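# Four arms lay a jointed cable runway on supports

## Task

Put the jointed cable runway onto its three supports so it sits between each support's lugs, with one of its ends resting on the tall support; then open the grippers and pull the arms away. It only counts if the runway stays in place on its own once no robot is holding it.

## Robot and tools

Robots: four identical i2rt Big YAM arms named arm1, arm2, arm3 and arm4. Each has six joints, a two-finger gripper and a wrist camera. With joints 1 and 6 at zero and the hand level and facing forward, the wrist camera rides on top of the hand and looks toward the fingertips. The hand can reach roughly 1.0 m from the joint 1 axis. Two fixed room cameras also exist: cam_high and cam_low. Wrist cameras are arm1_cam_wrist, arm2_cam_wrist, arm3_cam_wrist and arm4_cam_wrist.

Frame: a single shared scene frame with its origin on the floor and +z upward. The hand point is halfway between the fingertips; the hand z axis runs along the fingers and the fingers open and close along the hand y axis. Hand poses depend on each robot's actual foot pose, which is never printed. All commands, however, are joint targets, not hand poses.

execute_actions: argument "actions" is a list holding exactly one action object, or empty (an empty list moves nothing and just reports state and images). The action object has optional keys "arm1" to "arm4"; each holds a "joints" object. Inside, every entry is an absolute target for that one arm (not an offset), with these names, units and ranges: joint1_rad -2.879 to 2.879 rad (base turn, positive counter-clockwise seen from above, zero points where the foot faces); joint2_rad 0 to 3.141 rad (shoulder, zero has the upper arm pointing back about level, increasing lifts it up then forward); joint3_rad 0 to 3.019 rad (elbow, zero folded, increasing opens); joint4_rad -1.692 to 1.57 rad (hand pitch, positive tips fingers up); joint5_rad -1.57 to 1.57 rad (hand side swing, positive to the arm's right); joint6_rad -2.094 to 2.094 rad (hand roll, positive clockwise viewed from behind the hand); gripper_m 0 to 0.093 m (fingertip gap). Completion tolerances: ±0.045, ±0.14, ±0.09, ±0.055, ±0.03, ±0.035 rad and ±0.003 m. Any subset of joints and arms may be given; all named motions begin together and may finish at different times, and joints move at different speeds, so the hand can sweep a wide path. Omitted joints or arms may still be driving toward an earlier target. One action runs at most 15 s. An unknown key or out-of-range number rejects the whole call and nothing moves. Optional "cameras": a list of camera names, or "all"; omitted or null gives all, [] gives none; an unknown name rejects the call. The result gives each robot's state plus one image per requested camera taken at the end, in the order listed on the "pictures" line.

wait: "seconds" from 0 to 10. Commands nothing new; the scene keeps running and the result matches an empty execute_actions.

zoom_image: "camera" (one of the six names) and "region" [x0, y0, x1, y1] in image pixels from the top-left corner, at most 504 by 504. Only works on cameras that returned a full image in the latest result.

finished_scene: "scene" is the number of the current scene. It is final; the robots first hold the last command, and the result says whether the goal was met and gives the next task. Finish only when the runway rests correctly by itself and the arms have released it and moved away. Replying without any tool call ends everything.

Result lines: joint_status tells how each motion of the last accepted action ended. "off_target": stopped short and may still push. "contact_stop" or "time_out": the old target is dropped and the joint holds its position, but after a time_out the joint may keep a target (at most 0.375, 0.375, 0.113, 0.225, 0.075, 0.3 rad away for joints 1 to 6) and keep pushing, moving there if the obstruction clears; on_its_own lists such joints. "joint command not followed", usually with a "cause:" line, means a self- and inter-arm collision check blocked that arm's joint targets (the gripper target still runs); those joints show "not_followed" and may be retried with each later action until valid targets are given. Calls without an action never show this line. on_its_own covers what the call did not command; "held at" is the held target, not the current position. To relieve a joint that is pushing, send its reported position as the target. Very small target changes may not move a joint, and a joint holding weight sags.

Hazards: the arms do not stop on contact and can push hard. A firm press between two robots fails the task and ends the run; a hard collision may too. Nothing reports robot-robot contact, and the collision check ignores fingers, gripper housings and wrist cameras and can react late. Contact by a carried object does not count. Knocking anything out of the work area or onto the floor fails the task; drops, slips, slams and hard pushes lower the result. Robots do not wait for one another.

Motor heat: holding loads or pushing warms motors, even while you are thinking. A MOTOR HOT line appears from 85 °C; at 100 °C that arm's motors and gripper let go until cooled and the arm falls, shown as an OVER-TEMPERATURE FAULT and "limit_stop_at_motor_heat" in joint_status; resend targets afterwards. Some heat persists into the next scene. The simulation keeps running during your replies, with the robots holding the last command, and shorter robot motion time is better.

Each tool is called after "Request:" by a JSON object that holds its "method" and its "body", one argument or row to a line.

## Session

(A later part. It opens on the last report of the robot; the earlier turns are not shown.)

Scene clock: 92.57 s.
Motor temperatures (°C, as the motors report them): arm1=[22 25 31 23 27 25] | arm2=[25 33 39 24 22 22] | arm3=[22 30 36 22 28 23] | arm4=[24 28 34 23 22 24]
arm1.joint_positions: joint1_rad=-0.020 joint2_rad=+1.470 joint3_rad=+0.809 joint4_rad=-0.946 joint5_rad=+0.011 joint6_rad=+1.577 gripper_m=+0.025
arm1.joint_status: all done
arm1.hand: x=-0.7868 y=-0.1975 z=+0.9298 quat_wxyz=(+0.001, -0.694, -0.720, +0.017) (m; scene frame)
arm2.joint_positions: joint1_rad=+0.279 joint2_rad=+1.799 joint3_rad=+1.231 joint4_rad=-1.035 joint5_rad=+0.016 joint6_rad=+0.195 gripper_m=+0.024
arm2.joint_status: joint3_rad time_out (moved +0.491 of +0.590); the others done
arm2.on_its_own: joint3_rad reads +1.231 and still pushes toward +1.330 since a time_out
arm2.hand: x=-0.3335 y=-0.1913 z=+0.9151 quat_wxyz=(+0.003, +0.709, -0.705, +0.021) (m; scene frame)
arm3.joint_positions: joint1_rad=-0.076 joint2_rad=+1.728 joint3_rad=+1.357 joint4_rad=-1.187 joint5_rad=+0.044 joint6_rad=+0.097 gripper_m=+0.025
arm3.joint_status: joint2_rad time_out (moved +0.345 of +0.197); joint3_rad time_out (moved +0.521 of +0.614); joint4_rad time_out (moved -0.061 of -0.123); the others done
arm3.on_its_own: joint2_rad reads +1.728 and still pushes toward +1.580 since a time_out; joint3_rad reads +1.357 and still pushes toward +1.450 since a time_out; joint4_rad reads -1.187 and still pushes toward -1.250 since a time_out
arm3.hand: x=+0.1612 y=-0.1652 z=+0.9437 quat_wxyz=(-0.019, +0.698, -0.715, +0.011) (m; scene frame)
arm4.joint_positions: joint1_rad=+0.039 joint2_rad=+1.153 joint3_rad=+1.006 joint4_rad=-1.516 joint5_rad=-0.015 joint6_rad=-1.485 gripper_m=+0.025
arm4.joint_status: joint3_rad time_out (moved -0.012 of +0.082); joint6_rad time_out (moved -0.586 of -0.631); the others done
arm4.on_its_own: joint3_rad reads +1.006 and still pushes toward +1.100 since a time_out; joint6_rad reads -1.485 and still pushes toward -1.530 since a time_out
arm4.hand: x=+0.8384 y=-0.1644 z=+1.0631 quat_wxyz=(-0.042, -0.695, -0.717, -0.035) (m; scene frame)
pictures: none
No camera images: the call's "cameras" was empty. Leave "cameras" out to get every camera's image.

Request:
{"method": "execute_actions", "body": {
  "actions": [
    {"arm1":{"joints":{"joint1_rad":0.53,"joint6_rad":2.08,"joint2_rad":1.69,"joint3_rad":0.96,"joint4_rad":-0.73}},"arm4":{"joints":{"joint1_rad":-0.55,"joint6_rad":-2.08,"joint2_rad":1.24,"joint3_rad":1.04,"joint4_rad":-1.27}},"arm3":{"joints":{"joint1_rad":-0.1,"joint6_rad":0.07,"joint2_rad":2.13,"joint3_rad":2.03,"joint4_rad":-1.22}},"arm2":{"joints":{"joint1_rad":0.23,"joint6_rad":0.14,"joint2_rad":2.22,"joint3_rad":1.95,"joint4_rad":-1.1}}}
  ],
  "cameras": []
}}

Scene clock: 105.23 s.
Motor temperatures (°C, as the motors report them): arm1=[22 25 33 23 26 25] | arm2=[25 35 43 24 22 22] | arm3=[22 33 40 22 29 23] | arm4=[24 28 37 23 22 24]
arm1.joint_positions: joint1_rad=+0.480 joint2_rad=+1.754 joint3_rad=+0.887 joint4_rad=-0.739 joint5_rad=+0.017 joint6_rad=+2.080 gripper_m=+0.025
arm1.joint_status: joint1_rad time_out (moved +0.499 of +0.550); the others done
arm1.on_its_own: joint1_rad reads +0.480 and still pushes toward +0.530 since a time_out
arm1.hand: x=-0.7883 y=-0.0095 z=+0.8473 quat_wxyz=(-0.011, -0.696, -0.718, +0.020) (m; scene frame)
arm2.joint_positions: joint1_rad=+0.218 joint2_rad=+2.327 joint3_rad=+1.845 joint4_rad=-1.087 joint5_rad=-0.009 joint6_rad=+0.135 gripper_m=+0.024
arm2.joint_status: joint3_rad time_out (moved +0.614 of +0.719); the others done
arm2.on_its_own: joint3_rad reads +1.845 and still pushes toward +1.950 since a time_out
arm2.hand: x=-0.3328 y=-0.0071 z=+0.8172 quat_wxyz=(+0.004, +0.708, -0.706, +0.000) (m; scene frame)
arm3.joint_positions: joint1_rad=-0.095 joint2_rad=+2.274 joint3_rad=+1.931 joint4_rad=-1.184 joint5_rad=+0.051 joint6_rad=+0.079 gripper_m=+0.025
arm3.joint_status: joint2_rad time_out (moved +0.546 of +0.402); joint3_rad time_out (moved +0.575 of +0.673); the others done
arm3.on_its_own: joint2_rad reads +2.274 and still pushes toward +2.130 since a time_out; joint3_rad reads +1.931 and still pushes toward +2.030 since a time_out
arm3.hand: x=+0.1624 y=+0.0165 z=+0.8351 quat_wxyz=(-0.032, +0.697, -0.716, +0.002) (m; scene frame)
arm4.joint_positions: joint1_rad=-0.517 joint2_rad=+1.351 joint3_rad=+0.925 joint4_rad=-1.279 joint5_rad=+0.012 joint6_rad=-2.027 gripper_m=+0.025
arm4.joint_status: joint3_rad time_out (moved -0.082 of +0.034); joint6_rad time_out (moved -0.542 of -0.595); the others done
arm4.on_its_own: joint3_rad reads +0.925 and still pushes toward +1.037 since a time_out; joint6_rad reads -2.027 and still pushes toward -2.080 since a time_out
arm4.hand: x=+0.8343 y=+0.0090 z=+0.9721 quat_wxyz=(-0.069, -0.699, -0.711, -0.032) (m; scene frame)
pictures: none
No camera images: the call's "cameras" was empty. Leave "cameras" out to get every camera's image.

Request:
{"method": "execute_actions", "body": {
  "actions": [
    {"arm1":{"joints":{"joint2_rad":1.87,"joint3_rad":0.93,"joint4_rad":-0.52}},"arm4":{"joints":{"joint2_rad":1.38,"joint3_rad":0.94,"joint4_rad":-1.03}},"arm3":{"joints":{"joint2_rad":2.22,"joint3_rad":2.05,"joint4_rad":-1.16}},"arm2":{"joints":{"joint2_rad":2.33,"joint3_rad":1.98,"joint4_rad":-1.03}}}
  ]
}}

Scene clock: 115.67 s.
Motor temperatures (°C, as the motors report them): arm1=[22 25 34 23 26 24] | arm2=[25 38 45 24 22 22] | arm3=[22 36 42 22 30 23] | arm4=[24 28 38 23 22 25]
arm1.joint_positions: joint1_rad=+0.487 joint2_rad=+1.946 joint3_rad=+0.877 joint4_rad=-0.552 joint5_rad=+0.022 joint6_rad=+2.086 gripper_m=+0.025
arm1.joint_status: all done
arm1.hand: x=-0.7892 y=-0.0090 z=+0.7713 quat_wxyz=(-0.012, -0.695, -0.718, +0.027) (m; scene frame)
arm2.joint_positions: joint1_rad=+0.220 joint2_rad=+2.457 joint3_rad=+1.876 joint4_rad=-1.019 joint5_rad=-0.010 joint6_rad=+0.137 gripper_m=+0.024
arm2.joint_status: joint3_rad time_out (moved +0.031 of +0.135); the others done
arm2.on_its_own: joint3_rad reads +1.876 and still pushes toward +1.980 since a time_out
arm2.hand: x=-0.3339 y=-0.0071 z=+0.7432 quat_wxyz=(+0.013, +0.708, -0.706, +0.012) (m; scene frame)
arm3.joint_positions: joint1_rad=-0.096 joint2_rad=+2.391 joint3_rad=+1.949 joint4_rad=-1.127 joint5_rad=+0.044 joint6_rad=+0.078 gripper_m=+0.025
arm3.joint_status: joint2_rad time_out (moved +0.118 of -0.054); joint3_rad time_out (moved +0.017 of +0.119); the others done
arm3.on_its_own: joint2_rad reads +2.391 and still pushes toward +2.220 since a time_out; joint3_rad reads +1.949 and still pushes toward +2.050 since a time_out
arm3.hand: x=+0.1617 y=+0.0177 z=+0.7631 quat_wxyz=(-0.015, +0.698, -0.716, +0.016) (m; scene frame)
arm4.joint_positions: joint1_rad=-0.527 joint2_rad=+1.471 joint3_rad=+0.841 joint4_rad=-1.082 joint5_rad=+0.013 joint6_rad=-2.037 gripper_m=+0.025
arm4.joint_status: joint3_rad time_out (moved -0.083 of +0.015); the others done
arm4.on_its_own: joint3_rad reads +0.841 and still pushes toward +0.940 since a time_out; joint6_rad reads -2.037 and still pushes toward -2.080 since a time_out
arm4.hand: x=+0.8321 y=+0.0139 z=+0.9044 quat_wxyz=(-0.073, -0.698, -0.711, -0.033) (m; scene frame)
pictures: arm1_cam_wrist, arm2_cam_wrist, arm3_cam_wrist, arm4_cam_wrist, cam_high, cam_low
Images, in order (width x height): arm1_cam_wrist 616x616, arm2_cam_wrist 616x616, arm3_cam_wrist 616x616, arm4_cam_wrist 616x616, cam_high 896x504, cam_low 896x504.

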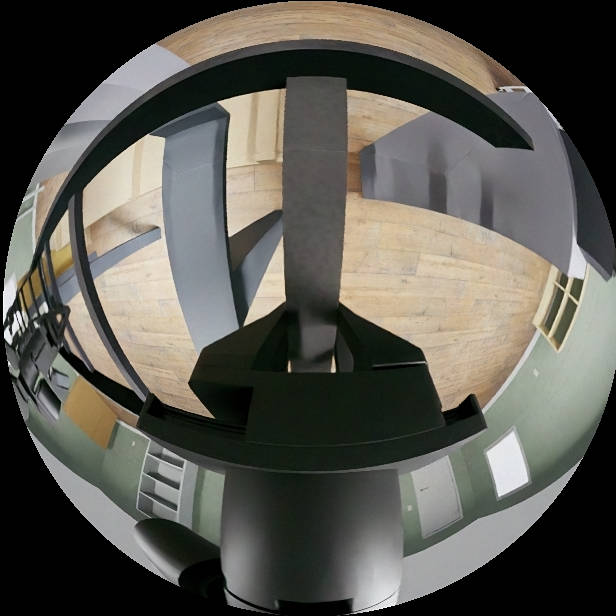

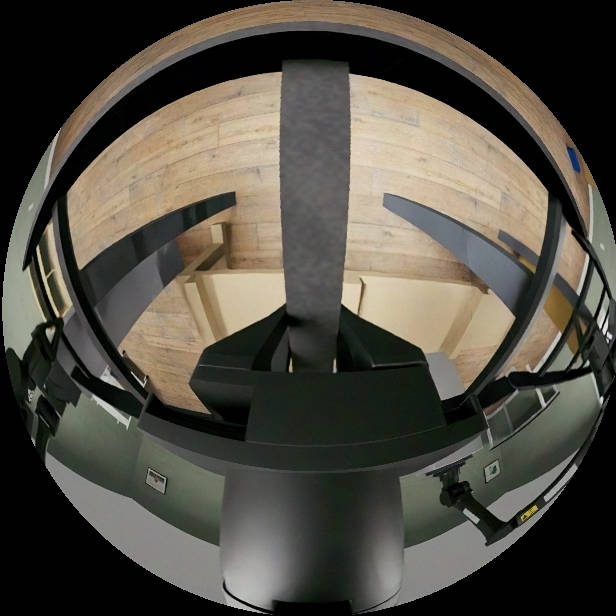

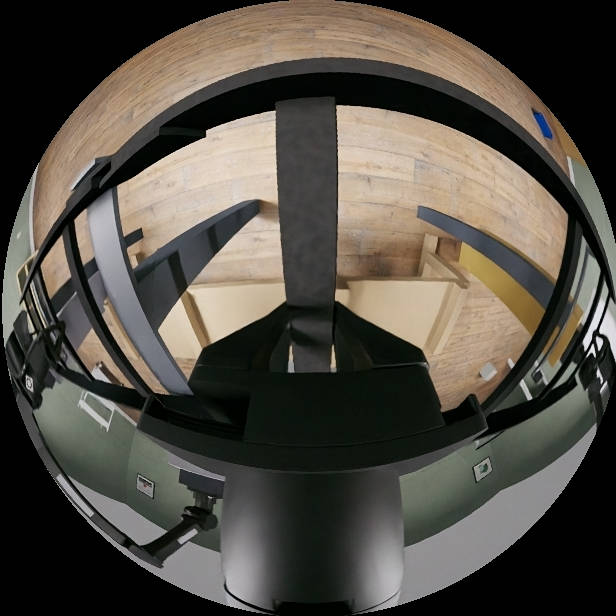

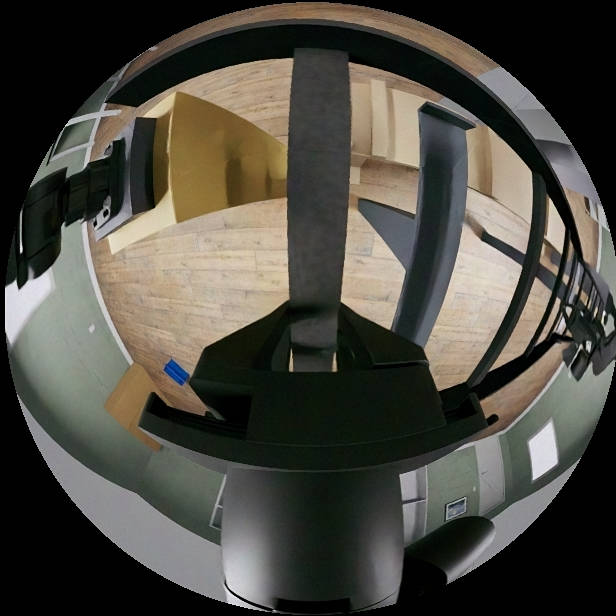

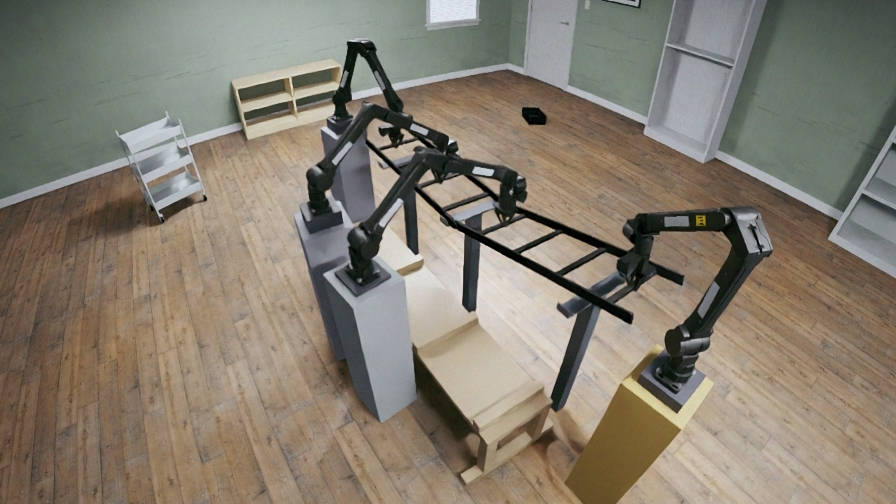

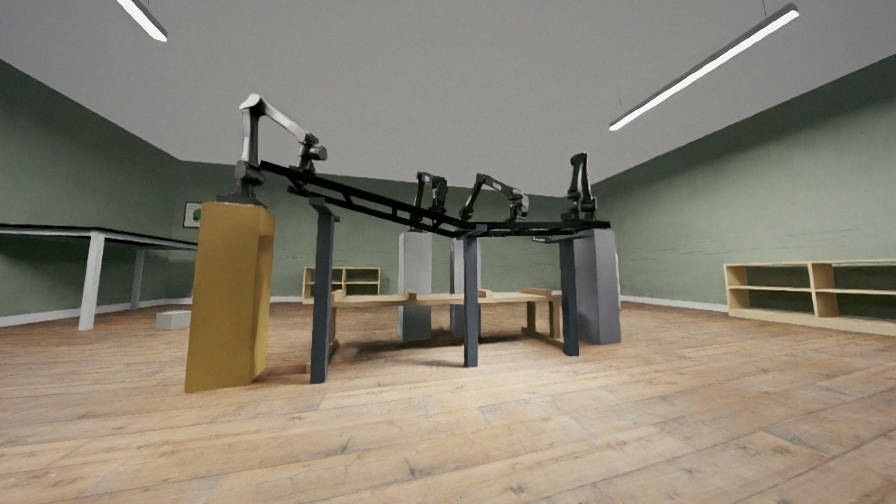

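Request:
{"method": "execute_actions", "body": {
  "actions": [
    {"arm1":{"joints":{"joint2_rad":2.02,"joint3_rad":0.93,"joint4_rad":-0.39}},"arm4":{"joints":{"joint1_rad":-0.64,"joint2_rad":1.52,"joint3_rad":0.92,"joint4_rad":-0.88}},"arm3":{"joints":{"joint2_rad":2.26,"joint3_rad":2.08}},"arm2":{"joints":{"joint2_rad":2.37,"joint3_rad":1.99}}}
  ],
  "cameras": ["cam_high","cam_low","arm4_cam_wrist","arm1_cam_wrist"]
}}

Scene clock: 122.10 s.
Motor temperatures (°C, as the motors report them): arm1=[22 26 33 23 26 24] | arm2=[25 40 46 24 22 22] | arm3=[22 38 42 22 30 23] | arm4=[24 28 38 23 22 24]
arm1.joint_positions: joint1_rad=+0.491 joint2_rad=+2.062 joint3_rad=+0.870 joint4_rad=-0.425 joint5_rad=+0.033 joint6_rad=+2.080 gripper_m=+0.025
arm1.joint_status: all done
arm1.hand: x=-0.7926 y=-0.0122 z=+0.7256 quat_wxyz=(-0.018, -0.691, -0.722, +0.027) (m; scene frame)
arm2.joint_positions: joint1_rad=+0.229 joint2_rad=+2.495 joint3_rad=+1.894 joint4_rad=-0.993 joint5_rad=+0.014 joint6_rad=+0.133 gripper_m=+0.024
arm2.joint_status: joint3_rad time_out (moved +0.018 of +0.114); the others done
arm2.on_its_own: joint3_rad reads +1.894 and still pushes toward +1.990 since a time_out
arm2.hand: x=-0.3368 y=-0.0036 z=+0.7238 quat_wxyz=(+0.002, +0.713, -0.701, +0.017) (m; scene frame)
arm3.joint_positions: joint1_rad=-0.097 joint2_rad=+2.418 joint3_rad=+1.980 joint4_rad=-1.112 joint5_rad=+0.026 joint6_rad=+0.068 gripper_m=+0.025
arm3.joint_status: joint2_rad time_out (moved +0.027 of -0.131); joint3_rad time_out (moved +0.031 of +0.131)
arm3.on_its_own: joint2_rad reads +2.418 and still pushes toward +2.260 since a time_out; joint3_rad reads +1.980 and still pushes toward +2.080 since a time_out
arm3.hand: x=+0.1589 y=+0.0284 z=+0.7555 quat_wxyz=(-0.015, +0.701, -0.713, +0.003) (m; scene frame)
arm4.joint_positions: joint1_rad=-0.601 joint2_rad=+1.579 joint3_rad=+0.814 joint4_rad=-0.951 joint5_rad=-0.008 joint6_rad=-2.080 gripper_m=+0.025
arm4.joint_status: joint3_rad time_out (moved -0.028 of +0.079); joint4_rad time_out (moved +0.132 of +0.202); the others done
arm4.on_its_own: joint3_rad reads +0.814 and still pushes toward +0.920 since a time_out; joint4_rad reads -0.951 and still pushes toward -0.880 since a time_out; joint6_rad moved -0.043 to your old target -2.080
arm4.hand: x=+0.8364 y=+0.0353 z=+0.8593 quat_wxyz=(-0.079, -0.710, -0.700, -0.020) (m; scene frame)
pictures: arm1_cam_wrist, arm4_cam_wrist, cam_high, cam_low
Images, in order (width x height): arm1_cam_wrist 616x616, arm4_cam_wrist 616x616, cam_high 896x504, cam_low 896x504.

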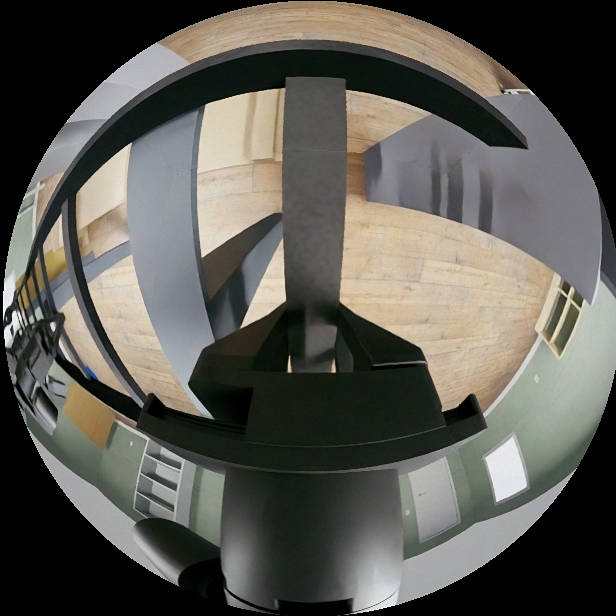

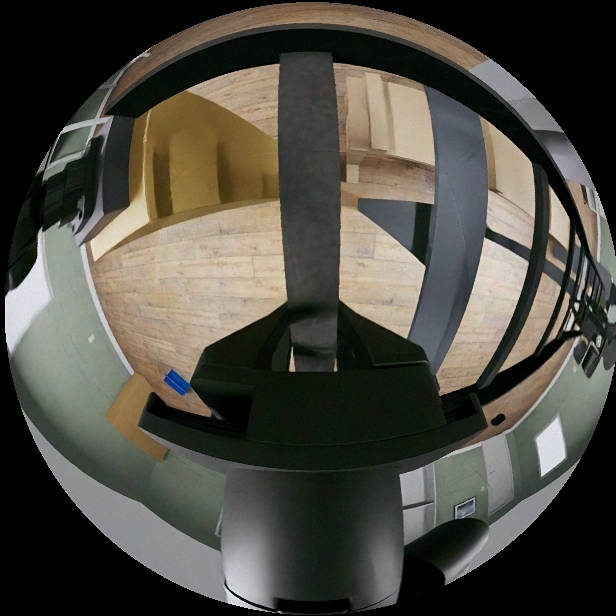

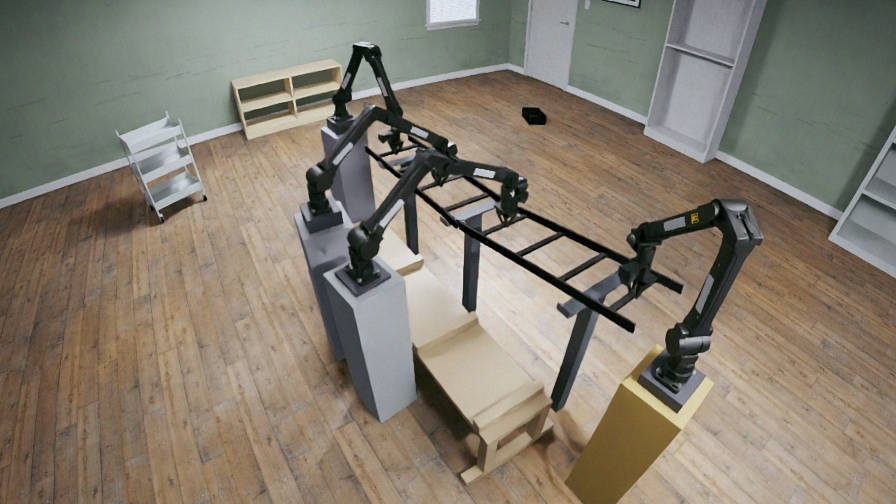

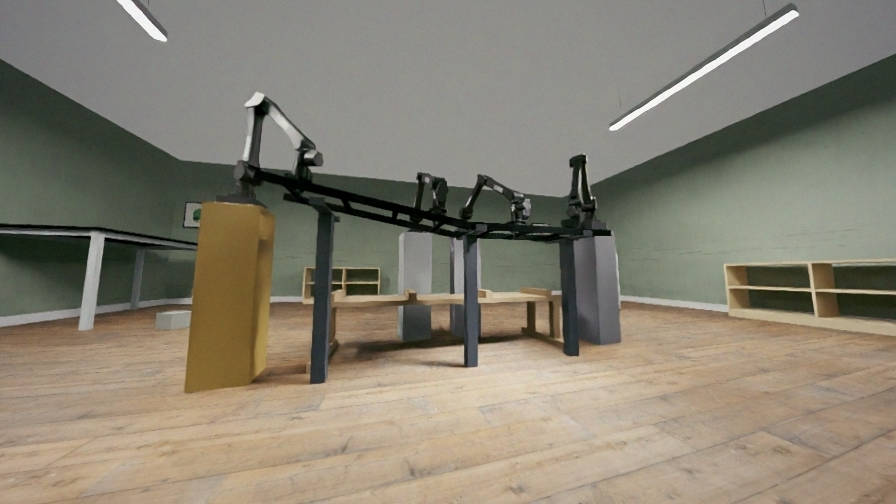

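Possibly too far; back slightly while lowering.

Request:
{"method": "execute_actions", "body": {
  "actions": [
    {"arm4":{"joints":{"joint1_rad":-0.53,"joint2_rad":1.64,"joint3_rad":0.88,"joint4_rad":-0.78}},"arm3":{"joints":{"joint2_rad":2.3,"joint3_rad":2.03}},"arm2":{"joints":{"joint2_rad":2.41,"joint3_rad":1.97}}}
  ],
  "cameras": ["cam_high","cam_low"]
}}

Request:
{"method": "zoom_image", "body": {
  "camera": "cam_high",
  "region": [430,190,710,350]
}}

Request:
{"method": "zoom_image", "body": {
  "camera": "cam_low",
  "region": [250,160,500,270]
}}

Scene clock: 130.67 s.
Motor temperatures (°C, as the motors report them): arm1=[22 26 32 23 27 24] | arm2=[25 41 45 24 22 22] | arm3=[22 39 42 22 28 23] | arm4=[24 28 38 23 22 24]
arm1.joint_positions: joint1_rad=+0.495 joint2_rad=+2.062 joint3_rad=+0.868 joint4_rad=-0.417 joint5_rad=+0.019 joint6_rad=+2.086 gripper_m=+0.025
arm1.joint_status: not commanded
arm1.hand: x=-0.7945 y=-0.0084 z=+0.7251 quat_wxyz=(-0.012, -0.692, -0.721, +0.022) (m; scene frame)
arm2.joint_positions: joint1_rad=+0.232 joint2_rad=+2.498 joint3_rad=+1.898 joint4_rad=-0.990 joint5_rad=+0.017 joint6_rad=+0.139 gripper_m=+0.024
arm2.joint_status: all done
arm2.hand: x=-0.3383 y=-0.0024 z=+0.7228 quat_wxyz=(+0.000, +0.712, -0.702, +0.016) (m; scene frame)
arm3.joint_positions: joint1_rad=-0.097 joint2_rad=+2.423 joint3_rad=+1.980 joint4_rad=-1.113 joint5_rad=+0.017 joint6_rad=+0.068 gripper_m=+0.025
arm3.joint_status: all done
arm3.hand: x=+0.1573 y=+0.0269 z=+0.7521 quat_wxyz=(-0.009, +0.701, -0.713, +0.002) (m; scene frame)
arm4.joint_positions: joint1_rad=-0.570 joint2_rad=+1.625 joint3_rad=+0.787 joint4_rad=-0.893 joint5_rad=+0.016 joint6_rad=-2.074 gripper_m=+0.024
arm4.joint_status: joint3_rad time_out (moved -0.026 of +0.066); joint4_rad time_out (moved +0.058 of +0.171); the others done
arm4.on_its_own: joint3_rad reads +0.787 and still pushes toward +0.880 since a time_out; joint4_rad reads -0.893 and still pushes toward -0.780 since a time_out
arm4.hand: x=+0.8390 y=+0.0271 z=+0.8372 quat_wxyz=(-0.082, -0.700, -0.709, -0.034) (m; scene frame)
pictures: cam_high, cam_low
Images, in order (width x height): cam_high 896x504, cam_low 896x504.

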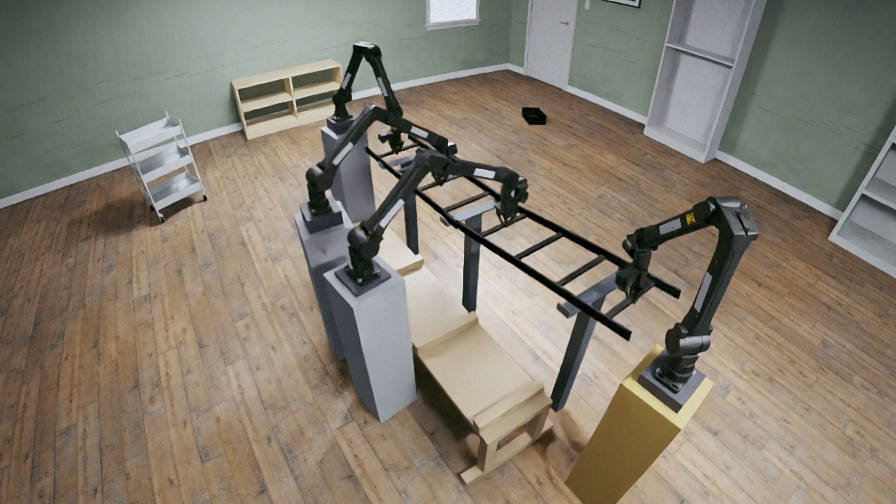

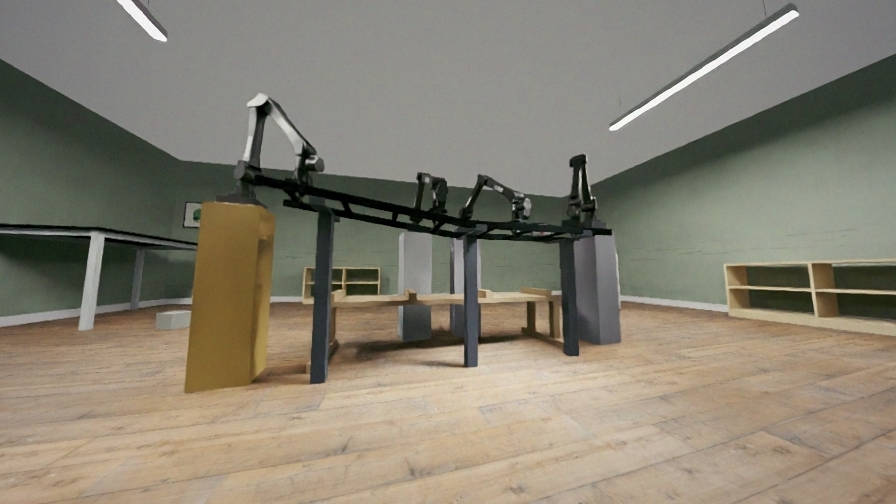

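Region (430, 190, 710, 350) of cam_high's 896x504 image, scaled by 1.800, with more detail than that image has; it fills the top 288 rows of this view, and the rest is white.

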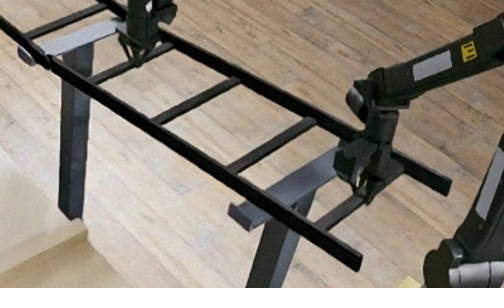

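Region (250, 160, 500, 270) of cam_low's 896x504 image, scaled by 2.016, with more detail than that image has; it fills the top 222 rows of this view, and the rest is white.

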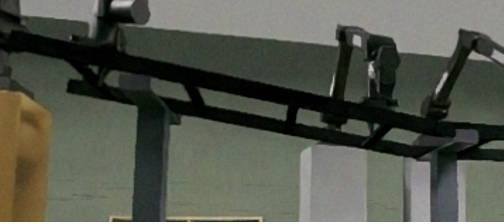

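Request:
{"method": "execute_actions", "body": {
  "actions": [
    {"arm4":{"joints":{"joint1_rad":-0.44,"joint6_rad":-2.03,"joint2_rad":1.5,"joint3_rad":0.88,"joint4_rad":-0.9}},"arm3":{"joints":{"joint2_rad":2.24,"joint3_rad":1.98}}}
  ],
  "cameras": []
}}

Request:
{"method": "execute_actions", "body": {
  "actions": [
    {"arm4":{"joints":{"joint2_rad":1.66,"joint3_rad":0.84,"joint4_rad":-0.8}},"arm3":{"joints":{"joint2_rad":2.3}}}
  ],
  "cameras": ["cam_high","cam_low"]
}}

Scene clock: 136.80 s.
Motor temperatures (°C, as the motors report them): arm1=[22 26 32 23 27 24] | arm2=[25 42 45 24 22 22] | arm3=[22 39 40 22 28 23] | arm4=[24 28 37 24 22 24]
arm1.joint_positions: joint1_rad=+0.509 joint2_rad=+2.064 joint3_rad=+0.867 joint4_rad=-0.416 joint5_rad=+0.001 joint6_rad=+2.086 gripper_m=+0.025
arm1.joint_status: not commanded
arm1.hand: x=-0.7996 y=-0.0017 z=+0.7242 quat_wxyz=(-0.003, -0.687, -0.726, +0.021) (m; scene frame)
arm2.joint_positions: joint1_rad=+0.238 joint2_rad=+2.500 joint3_rad=+1.898 joint4_rad=-0.998 joint5_rad=+0.012 joint6_rad=+0.166 gripper_m=+0.024
arm2.joint_status: not commanded
arm2.hand: x=-0.3430 y=-0.0058 z=+0.7212 quat_wxyz=(+0.005, +0.704, -0.709, +0.019) (m; scene frame)
arm3.joint_positions: joint1_rad=-0.092 joint2_rad=+2.408 joint3_rad=+1.949 joint4_rad=-1.131 joint5_rad=+0.010 joint6_rad=+0.085 gripper_m=+0.025
arm3.joint_status: joint2_rad time_out (moved -0.015 of -0.183); the others done
arm3.on_its_own: joint2_rad reads +2.408 and still pushes toward +2.240 since a time_out
arm3.hand: x=+0.1534 y=+0.0127 z=+0.7518 quat_wxyz=(+0.004, +0.697, -0.717, +0.013) (m; scene frame)
arm4.joint_positions: joint1_rad=-0.484 joint2_rad=+1.590 joint3_rad=+0.779 joint4_rad=-0.929 joint5_rad=+0.005 joint6_rad=-1.978 gripper_m=+0.024
arm4.joint_status: joint3_rad time_out (moved -0.008 of +0.093); joint6_rad time_out (moved +0.097 of +0.044); the others done
arm4.on_its_own: joint3_rad reads +0.779 and still pushes toward +0.880 since a time_out; joint6_rad reads -1.978 and still pushes toward -2.030 since a time_out
arm4.hand: x=+0.8328 y=-0.0028 z=+0.8475 quat_wxyz=(-0.085, -0.704, -0.705, -0.037) (m; scene frame)
pictures: none
No camera images: the call's "cameras" was empty. Leave "cameras" out to get every camera's image.

not run: a stop came earlier in this reply.

Overshot a bit; aim ~0.01.

Request:
{"method": "execute_actions", "body": {
  "actions": [
    {"arm4":{"joints":{"joint1_rad":-0.55,"joint2_rad":1.66,"joint3_rad":0.84,"joint4_rad":-0.8}},"arm3":{"joints":{"joint2_rad":2.3}}}
  ],
  "cameras": ["cam_high","cam_low"]
}}

Request:
{"method": "zoom_image", "body": {
  "camera": "cam_high",
  "region": [430,190,710,350]
}}

Scene clock: 143.20 s.
Motor temperatures (°C, as the motors report them): arm1=[22 26 32 23 26 24] | arm2=[25 42 44 24 22 22] | arm3=[22 40 39 22 27 23] | arm4=[24 28 37 23 22 24]
arm1.joint_positions: joint1_rad=+0.505 joint2_rad=+2.064 joint3_rad=+0.865 joint4_rad=-0.416 joint5_rad=+0.015 joint6_rad=+2.086 gripper_m=+0.025
arm1.joint_status: not commanded
arm1.hand: x=-0.7987 y=-0.0057 z=+0.7240 quat_wxyz=(-0.009, -0.688, -0.725, +0.024) (m; scene frame)
arm2.joint_positions: joint1_rad=+0.238 joint2_rad=+2.500 joint3_rad=+1.898 joint4_rad=-1.002 joint5_rad=+0.013 joint6_rad=+0.162 gripper_m=+0.024
arm2.joint_status: not commanded
arm2.hand: x=-0.3427 y=-0.0067 z=+0.7213 quat_wxyz=(+0.005, +0.706, -0.708, +0.021) (m; scene frame)
arm3.joint_positions: joint1_rad=-0.094 joint2_rad=+2.418 joint3_rad=+1.949 joint4_rad=-1.116 joint5_rad=+0.005 joint6_rad=+0.084 gripper_m=+0.025
arm3.joint_status: all done
arm3.hand: x=+0.1539 y=+0.0144 z=+0.7451 quat_wxyz=(+0.004, +0.697, -0.717, +0.009) (m; scene frame)
arm4.joint_positions: joint1_rad=-0.530 joint2_rad=+1.686 joint3_rad=+0.763 joint4_rad=-0.841 joint5_rad=-0.022 joint6_rad=-2.015 gripper_m=+0.024
arm4.joint_status: all done
arm4.on_its_own: joint6_rad moved -0.037 to your old target -2.030
arm4.hand: x=+0.8401 y=+0.0049 z=+0.8118 quat_wxyz=(-0.102, -0.707, -0.699, -0.026) (m; scene frame)
pictures: cam_high, cam_low
Images, in order (width x height): cam_high 896x504, cam_low 896x504.

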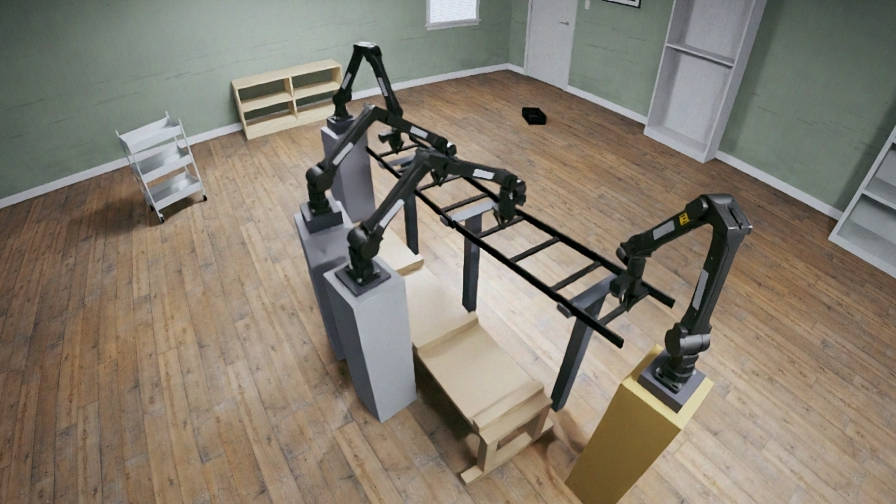

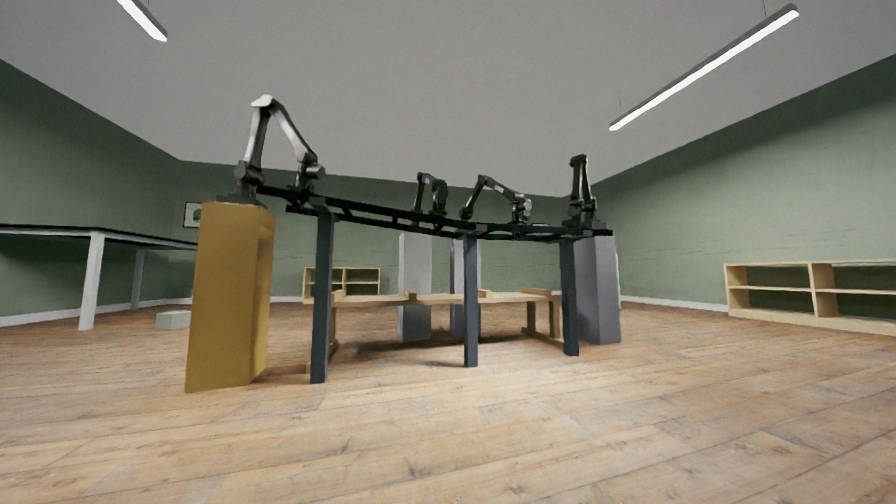

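Region (430, 190, 710, 350) of cam_high's 896x504 image, scaled by 1.800, with more detail than that image has; it fills the top 288 rows of this view, and the rest is white.

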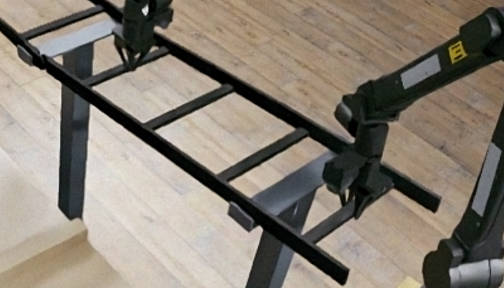

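Seated.

Request:
{"method": "execute_actions", "body": {
  "actions": [
    {"arm1":{"joints":{"gripper_m":0.09}},"arm4":{"joints":{"gripper_m":0.09}},"arm3":{"joints":{"gripper_m":0.09}},"arm2":{"joints":{"gripper_m":0.09}}}
  ],
  "cameras": []
}}

Request:
{"method": "execute_actions", "body": {
  "actions": [
    {"arm1":{"joints":{"joint2_rad":1.5,"joint4_rad":-0.9}},"arm4":{"joints":{"joint2_rad":1.2,"joint3_rad":1.1,"joint4_rad":-1.4}},"arm3":{"joints":{"joint2_rad":1.8,"joint4_rad":-1.6}},"arm2":{"joints":{"joint2_rad":1.9,"joint4_rad":-1.5}}}
  ],
  "cameras": ["arm2_cam_wrist","arm1_cam_wrist"]
}}

Scene clock: 153.33 s.
Motor temperatures (°C, as the motors report them): arm1=[22 26 32 23 26 24] | arm2=[25 43 44 24 22 22] | arm3=[22 40 37 22 26 23] | arm4=[24 28 36 23 22 24]
arm1.joint_positions: joint1_rad=+0.523 joint2_rad=+2.041 joint3_rad=+0.912 joint4_rad=-0.396 joint5_rad=+0.003 joint6_rad=+2.085 gripper_m=+0.090
arm1.joint_status: all done
arm1.hand: x=-0.7704 y=+0.0238 z=+0.7401 quat_wxyz=(-0.015, -0.682, -0.731, -0.021) (m; scene frame)
arm2.joint_positions: joint1_rad=+0.238 joint2_rad=+2.404 joint3_rad=+1.933 joint4_rad=-1.022 joint5_rad=+0.004 joint6_rad=+0.152 gripper_m=+0.090
arm2.joint_status: all done
arm2.hand: x=-0.3499 y=+0.0282 z=+0.7970 quat_wxyz=(-0.024, +0.709, -0.704, -0.027) (m; scene frame)
arm3.joint_positions: joint1_rad=-0.094 joint2_rad=+2.299 joint3_rad=+1.949 joint4_rad=-1.149 joint5_rad=+0.004 joint6_rad=+0.082 gripper_m=+0.090
arm3.joint_status: all done
arm3.hand: x=+0.1530 y=+0.0277 z=+0.8247 quat_wxyz=(-0.023, +0.697, -0.717, -0.024) (m; scene frame)
arm4.joint_positions: joint1_rad=-0.541 joint2_rad=+1.685 joint3_rad=+0.815 joint4_rad=-0.811 joint5_rad=-0.002 joint6_rad=-2.016 gripper_m=+0.090
arm4.joint_status: all done
arm4.hand: x=+0.8109 y=+0.0272 z=+0.8211 quat_wxyz=(-0.060, -0.712, -0.699, -0.021) (m; scene frame)
pictures: none
No camera images: the call's "cameras" was empty. Leave "cameras" out to get every camera's image.

Scene clock: 155.13 s.
Motor temperatures (°C, as the motors report them): arm1=[22 26 32 23 26 24] | arm2=[25 42 44 24 22 22] | arm3=[22 39 37 22 26 23] | arm4=[24 28 35 23 22 24]
arm1.joint_positions: joint1_rad=+0.523 joint2_rad=+1.499 joint3_rad=+0.912 joint4_rad=-0.894 joint5_rad=+0.003 joint6_rad=+2.085 gripper_m=+0.090
arm1.joint_status: all done
arm1.hand: x=-0.7942 y=+0.0118 z=+0.9502 quat_wxyz=(-0.020, -0.681, -0.731, -0.043) (m; scene frame)
arm2.joint_positions: joint1_rad=+0.238 joint2_rad=+1.910 joint3_rad=+1.961 joint4_rad=-1.490 joint5_rad=+0.004 joint6_rad=+0.152 gripper_m=+0.090
arm2.joint_status: all done
arm2.hand: x=-0.3384 y=-0.0503 z=+1.1219 quat_wxyz=(-0.040, +0.708, -0.704, -0.049) (m; scene frame)
arm3.joint_positions: joint1_rad=-0.094 joint2_rad=+1.820 joint3_rad=+1.967 joint4_rad=-1.590 joint5_rad=+0.004 joint6_rad=+0.082 gripper_m=+0.090
arm3.joint_status: all done
arm3.hand: x=+0.1590 y=-0.0812 z=+1.1269 quat_wxyz=(-0.042, +0.696, -0.716, -0.046) (m; scene frame)
arm4.joint_positions: joint1_rad=-0.541 joint2_rad=+1.189 joint3_rad=+1.083 joint4_rad=-1.385 joint5_rad=-0.002 joint6_rad=-2.017 gripper_m=+0.090
arm4.joint_status: all done
arm4.hand: x=+0.8145 y=+0.0247 z=+1.0801 quat_wxyz=(+0.030, -0.713, -0.701, +0.010) (m; scene frame)
pictures: arm1_cam_wrist, arm2_cam_wrist
Images, in order (width x height): arm1_cam_wrist 616x616, arm2_cam_wrist 616x616.

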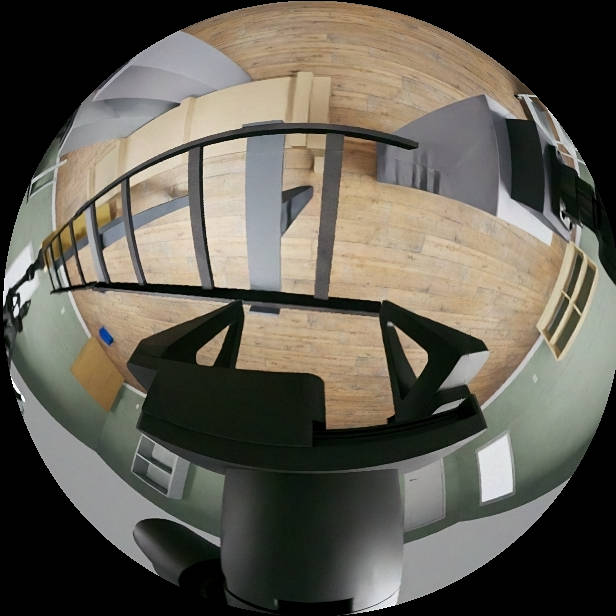

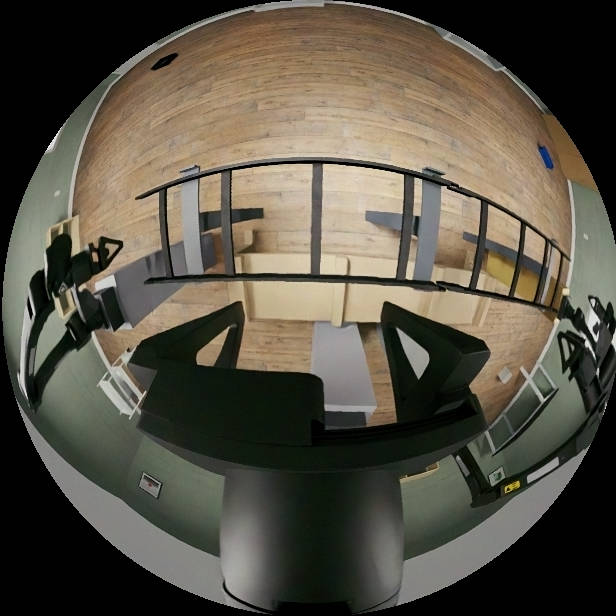

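Request:
{"method": "finished_scene", "body": {
  "scene": 2
}}

The scene is finished: the task was done.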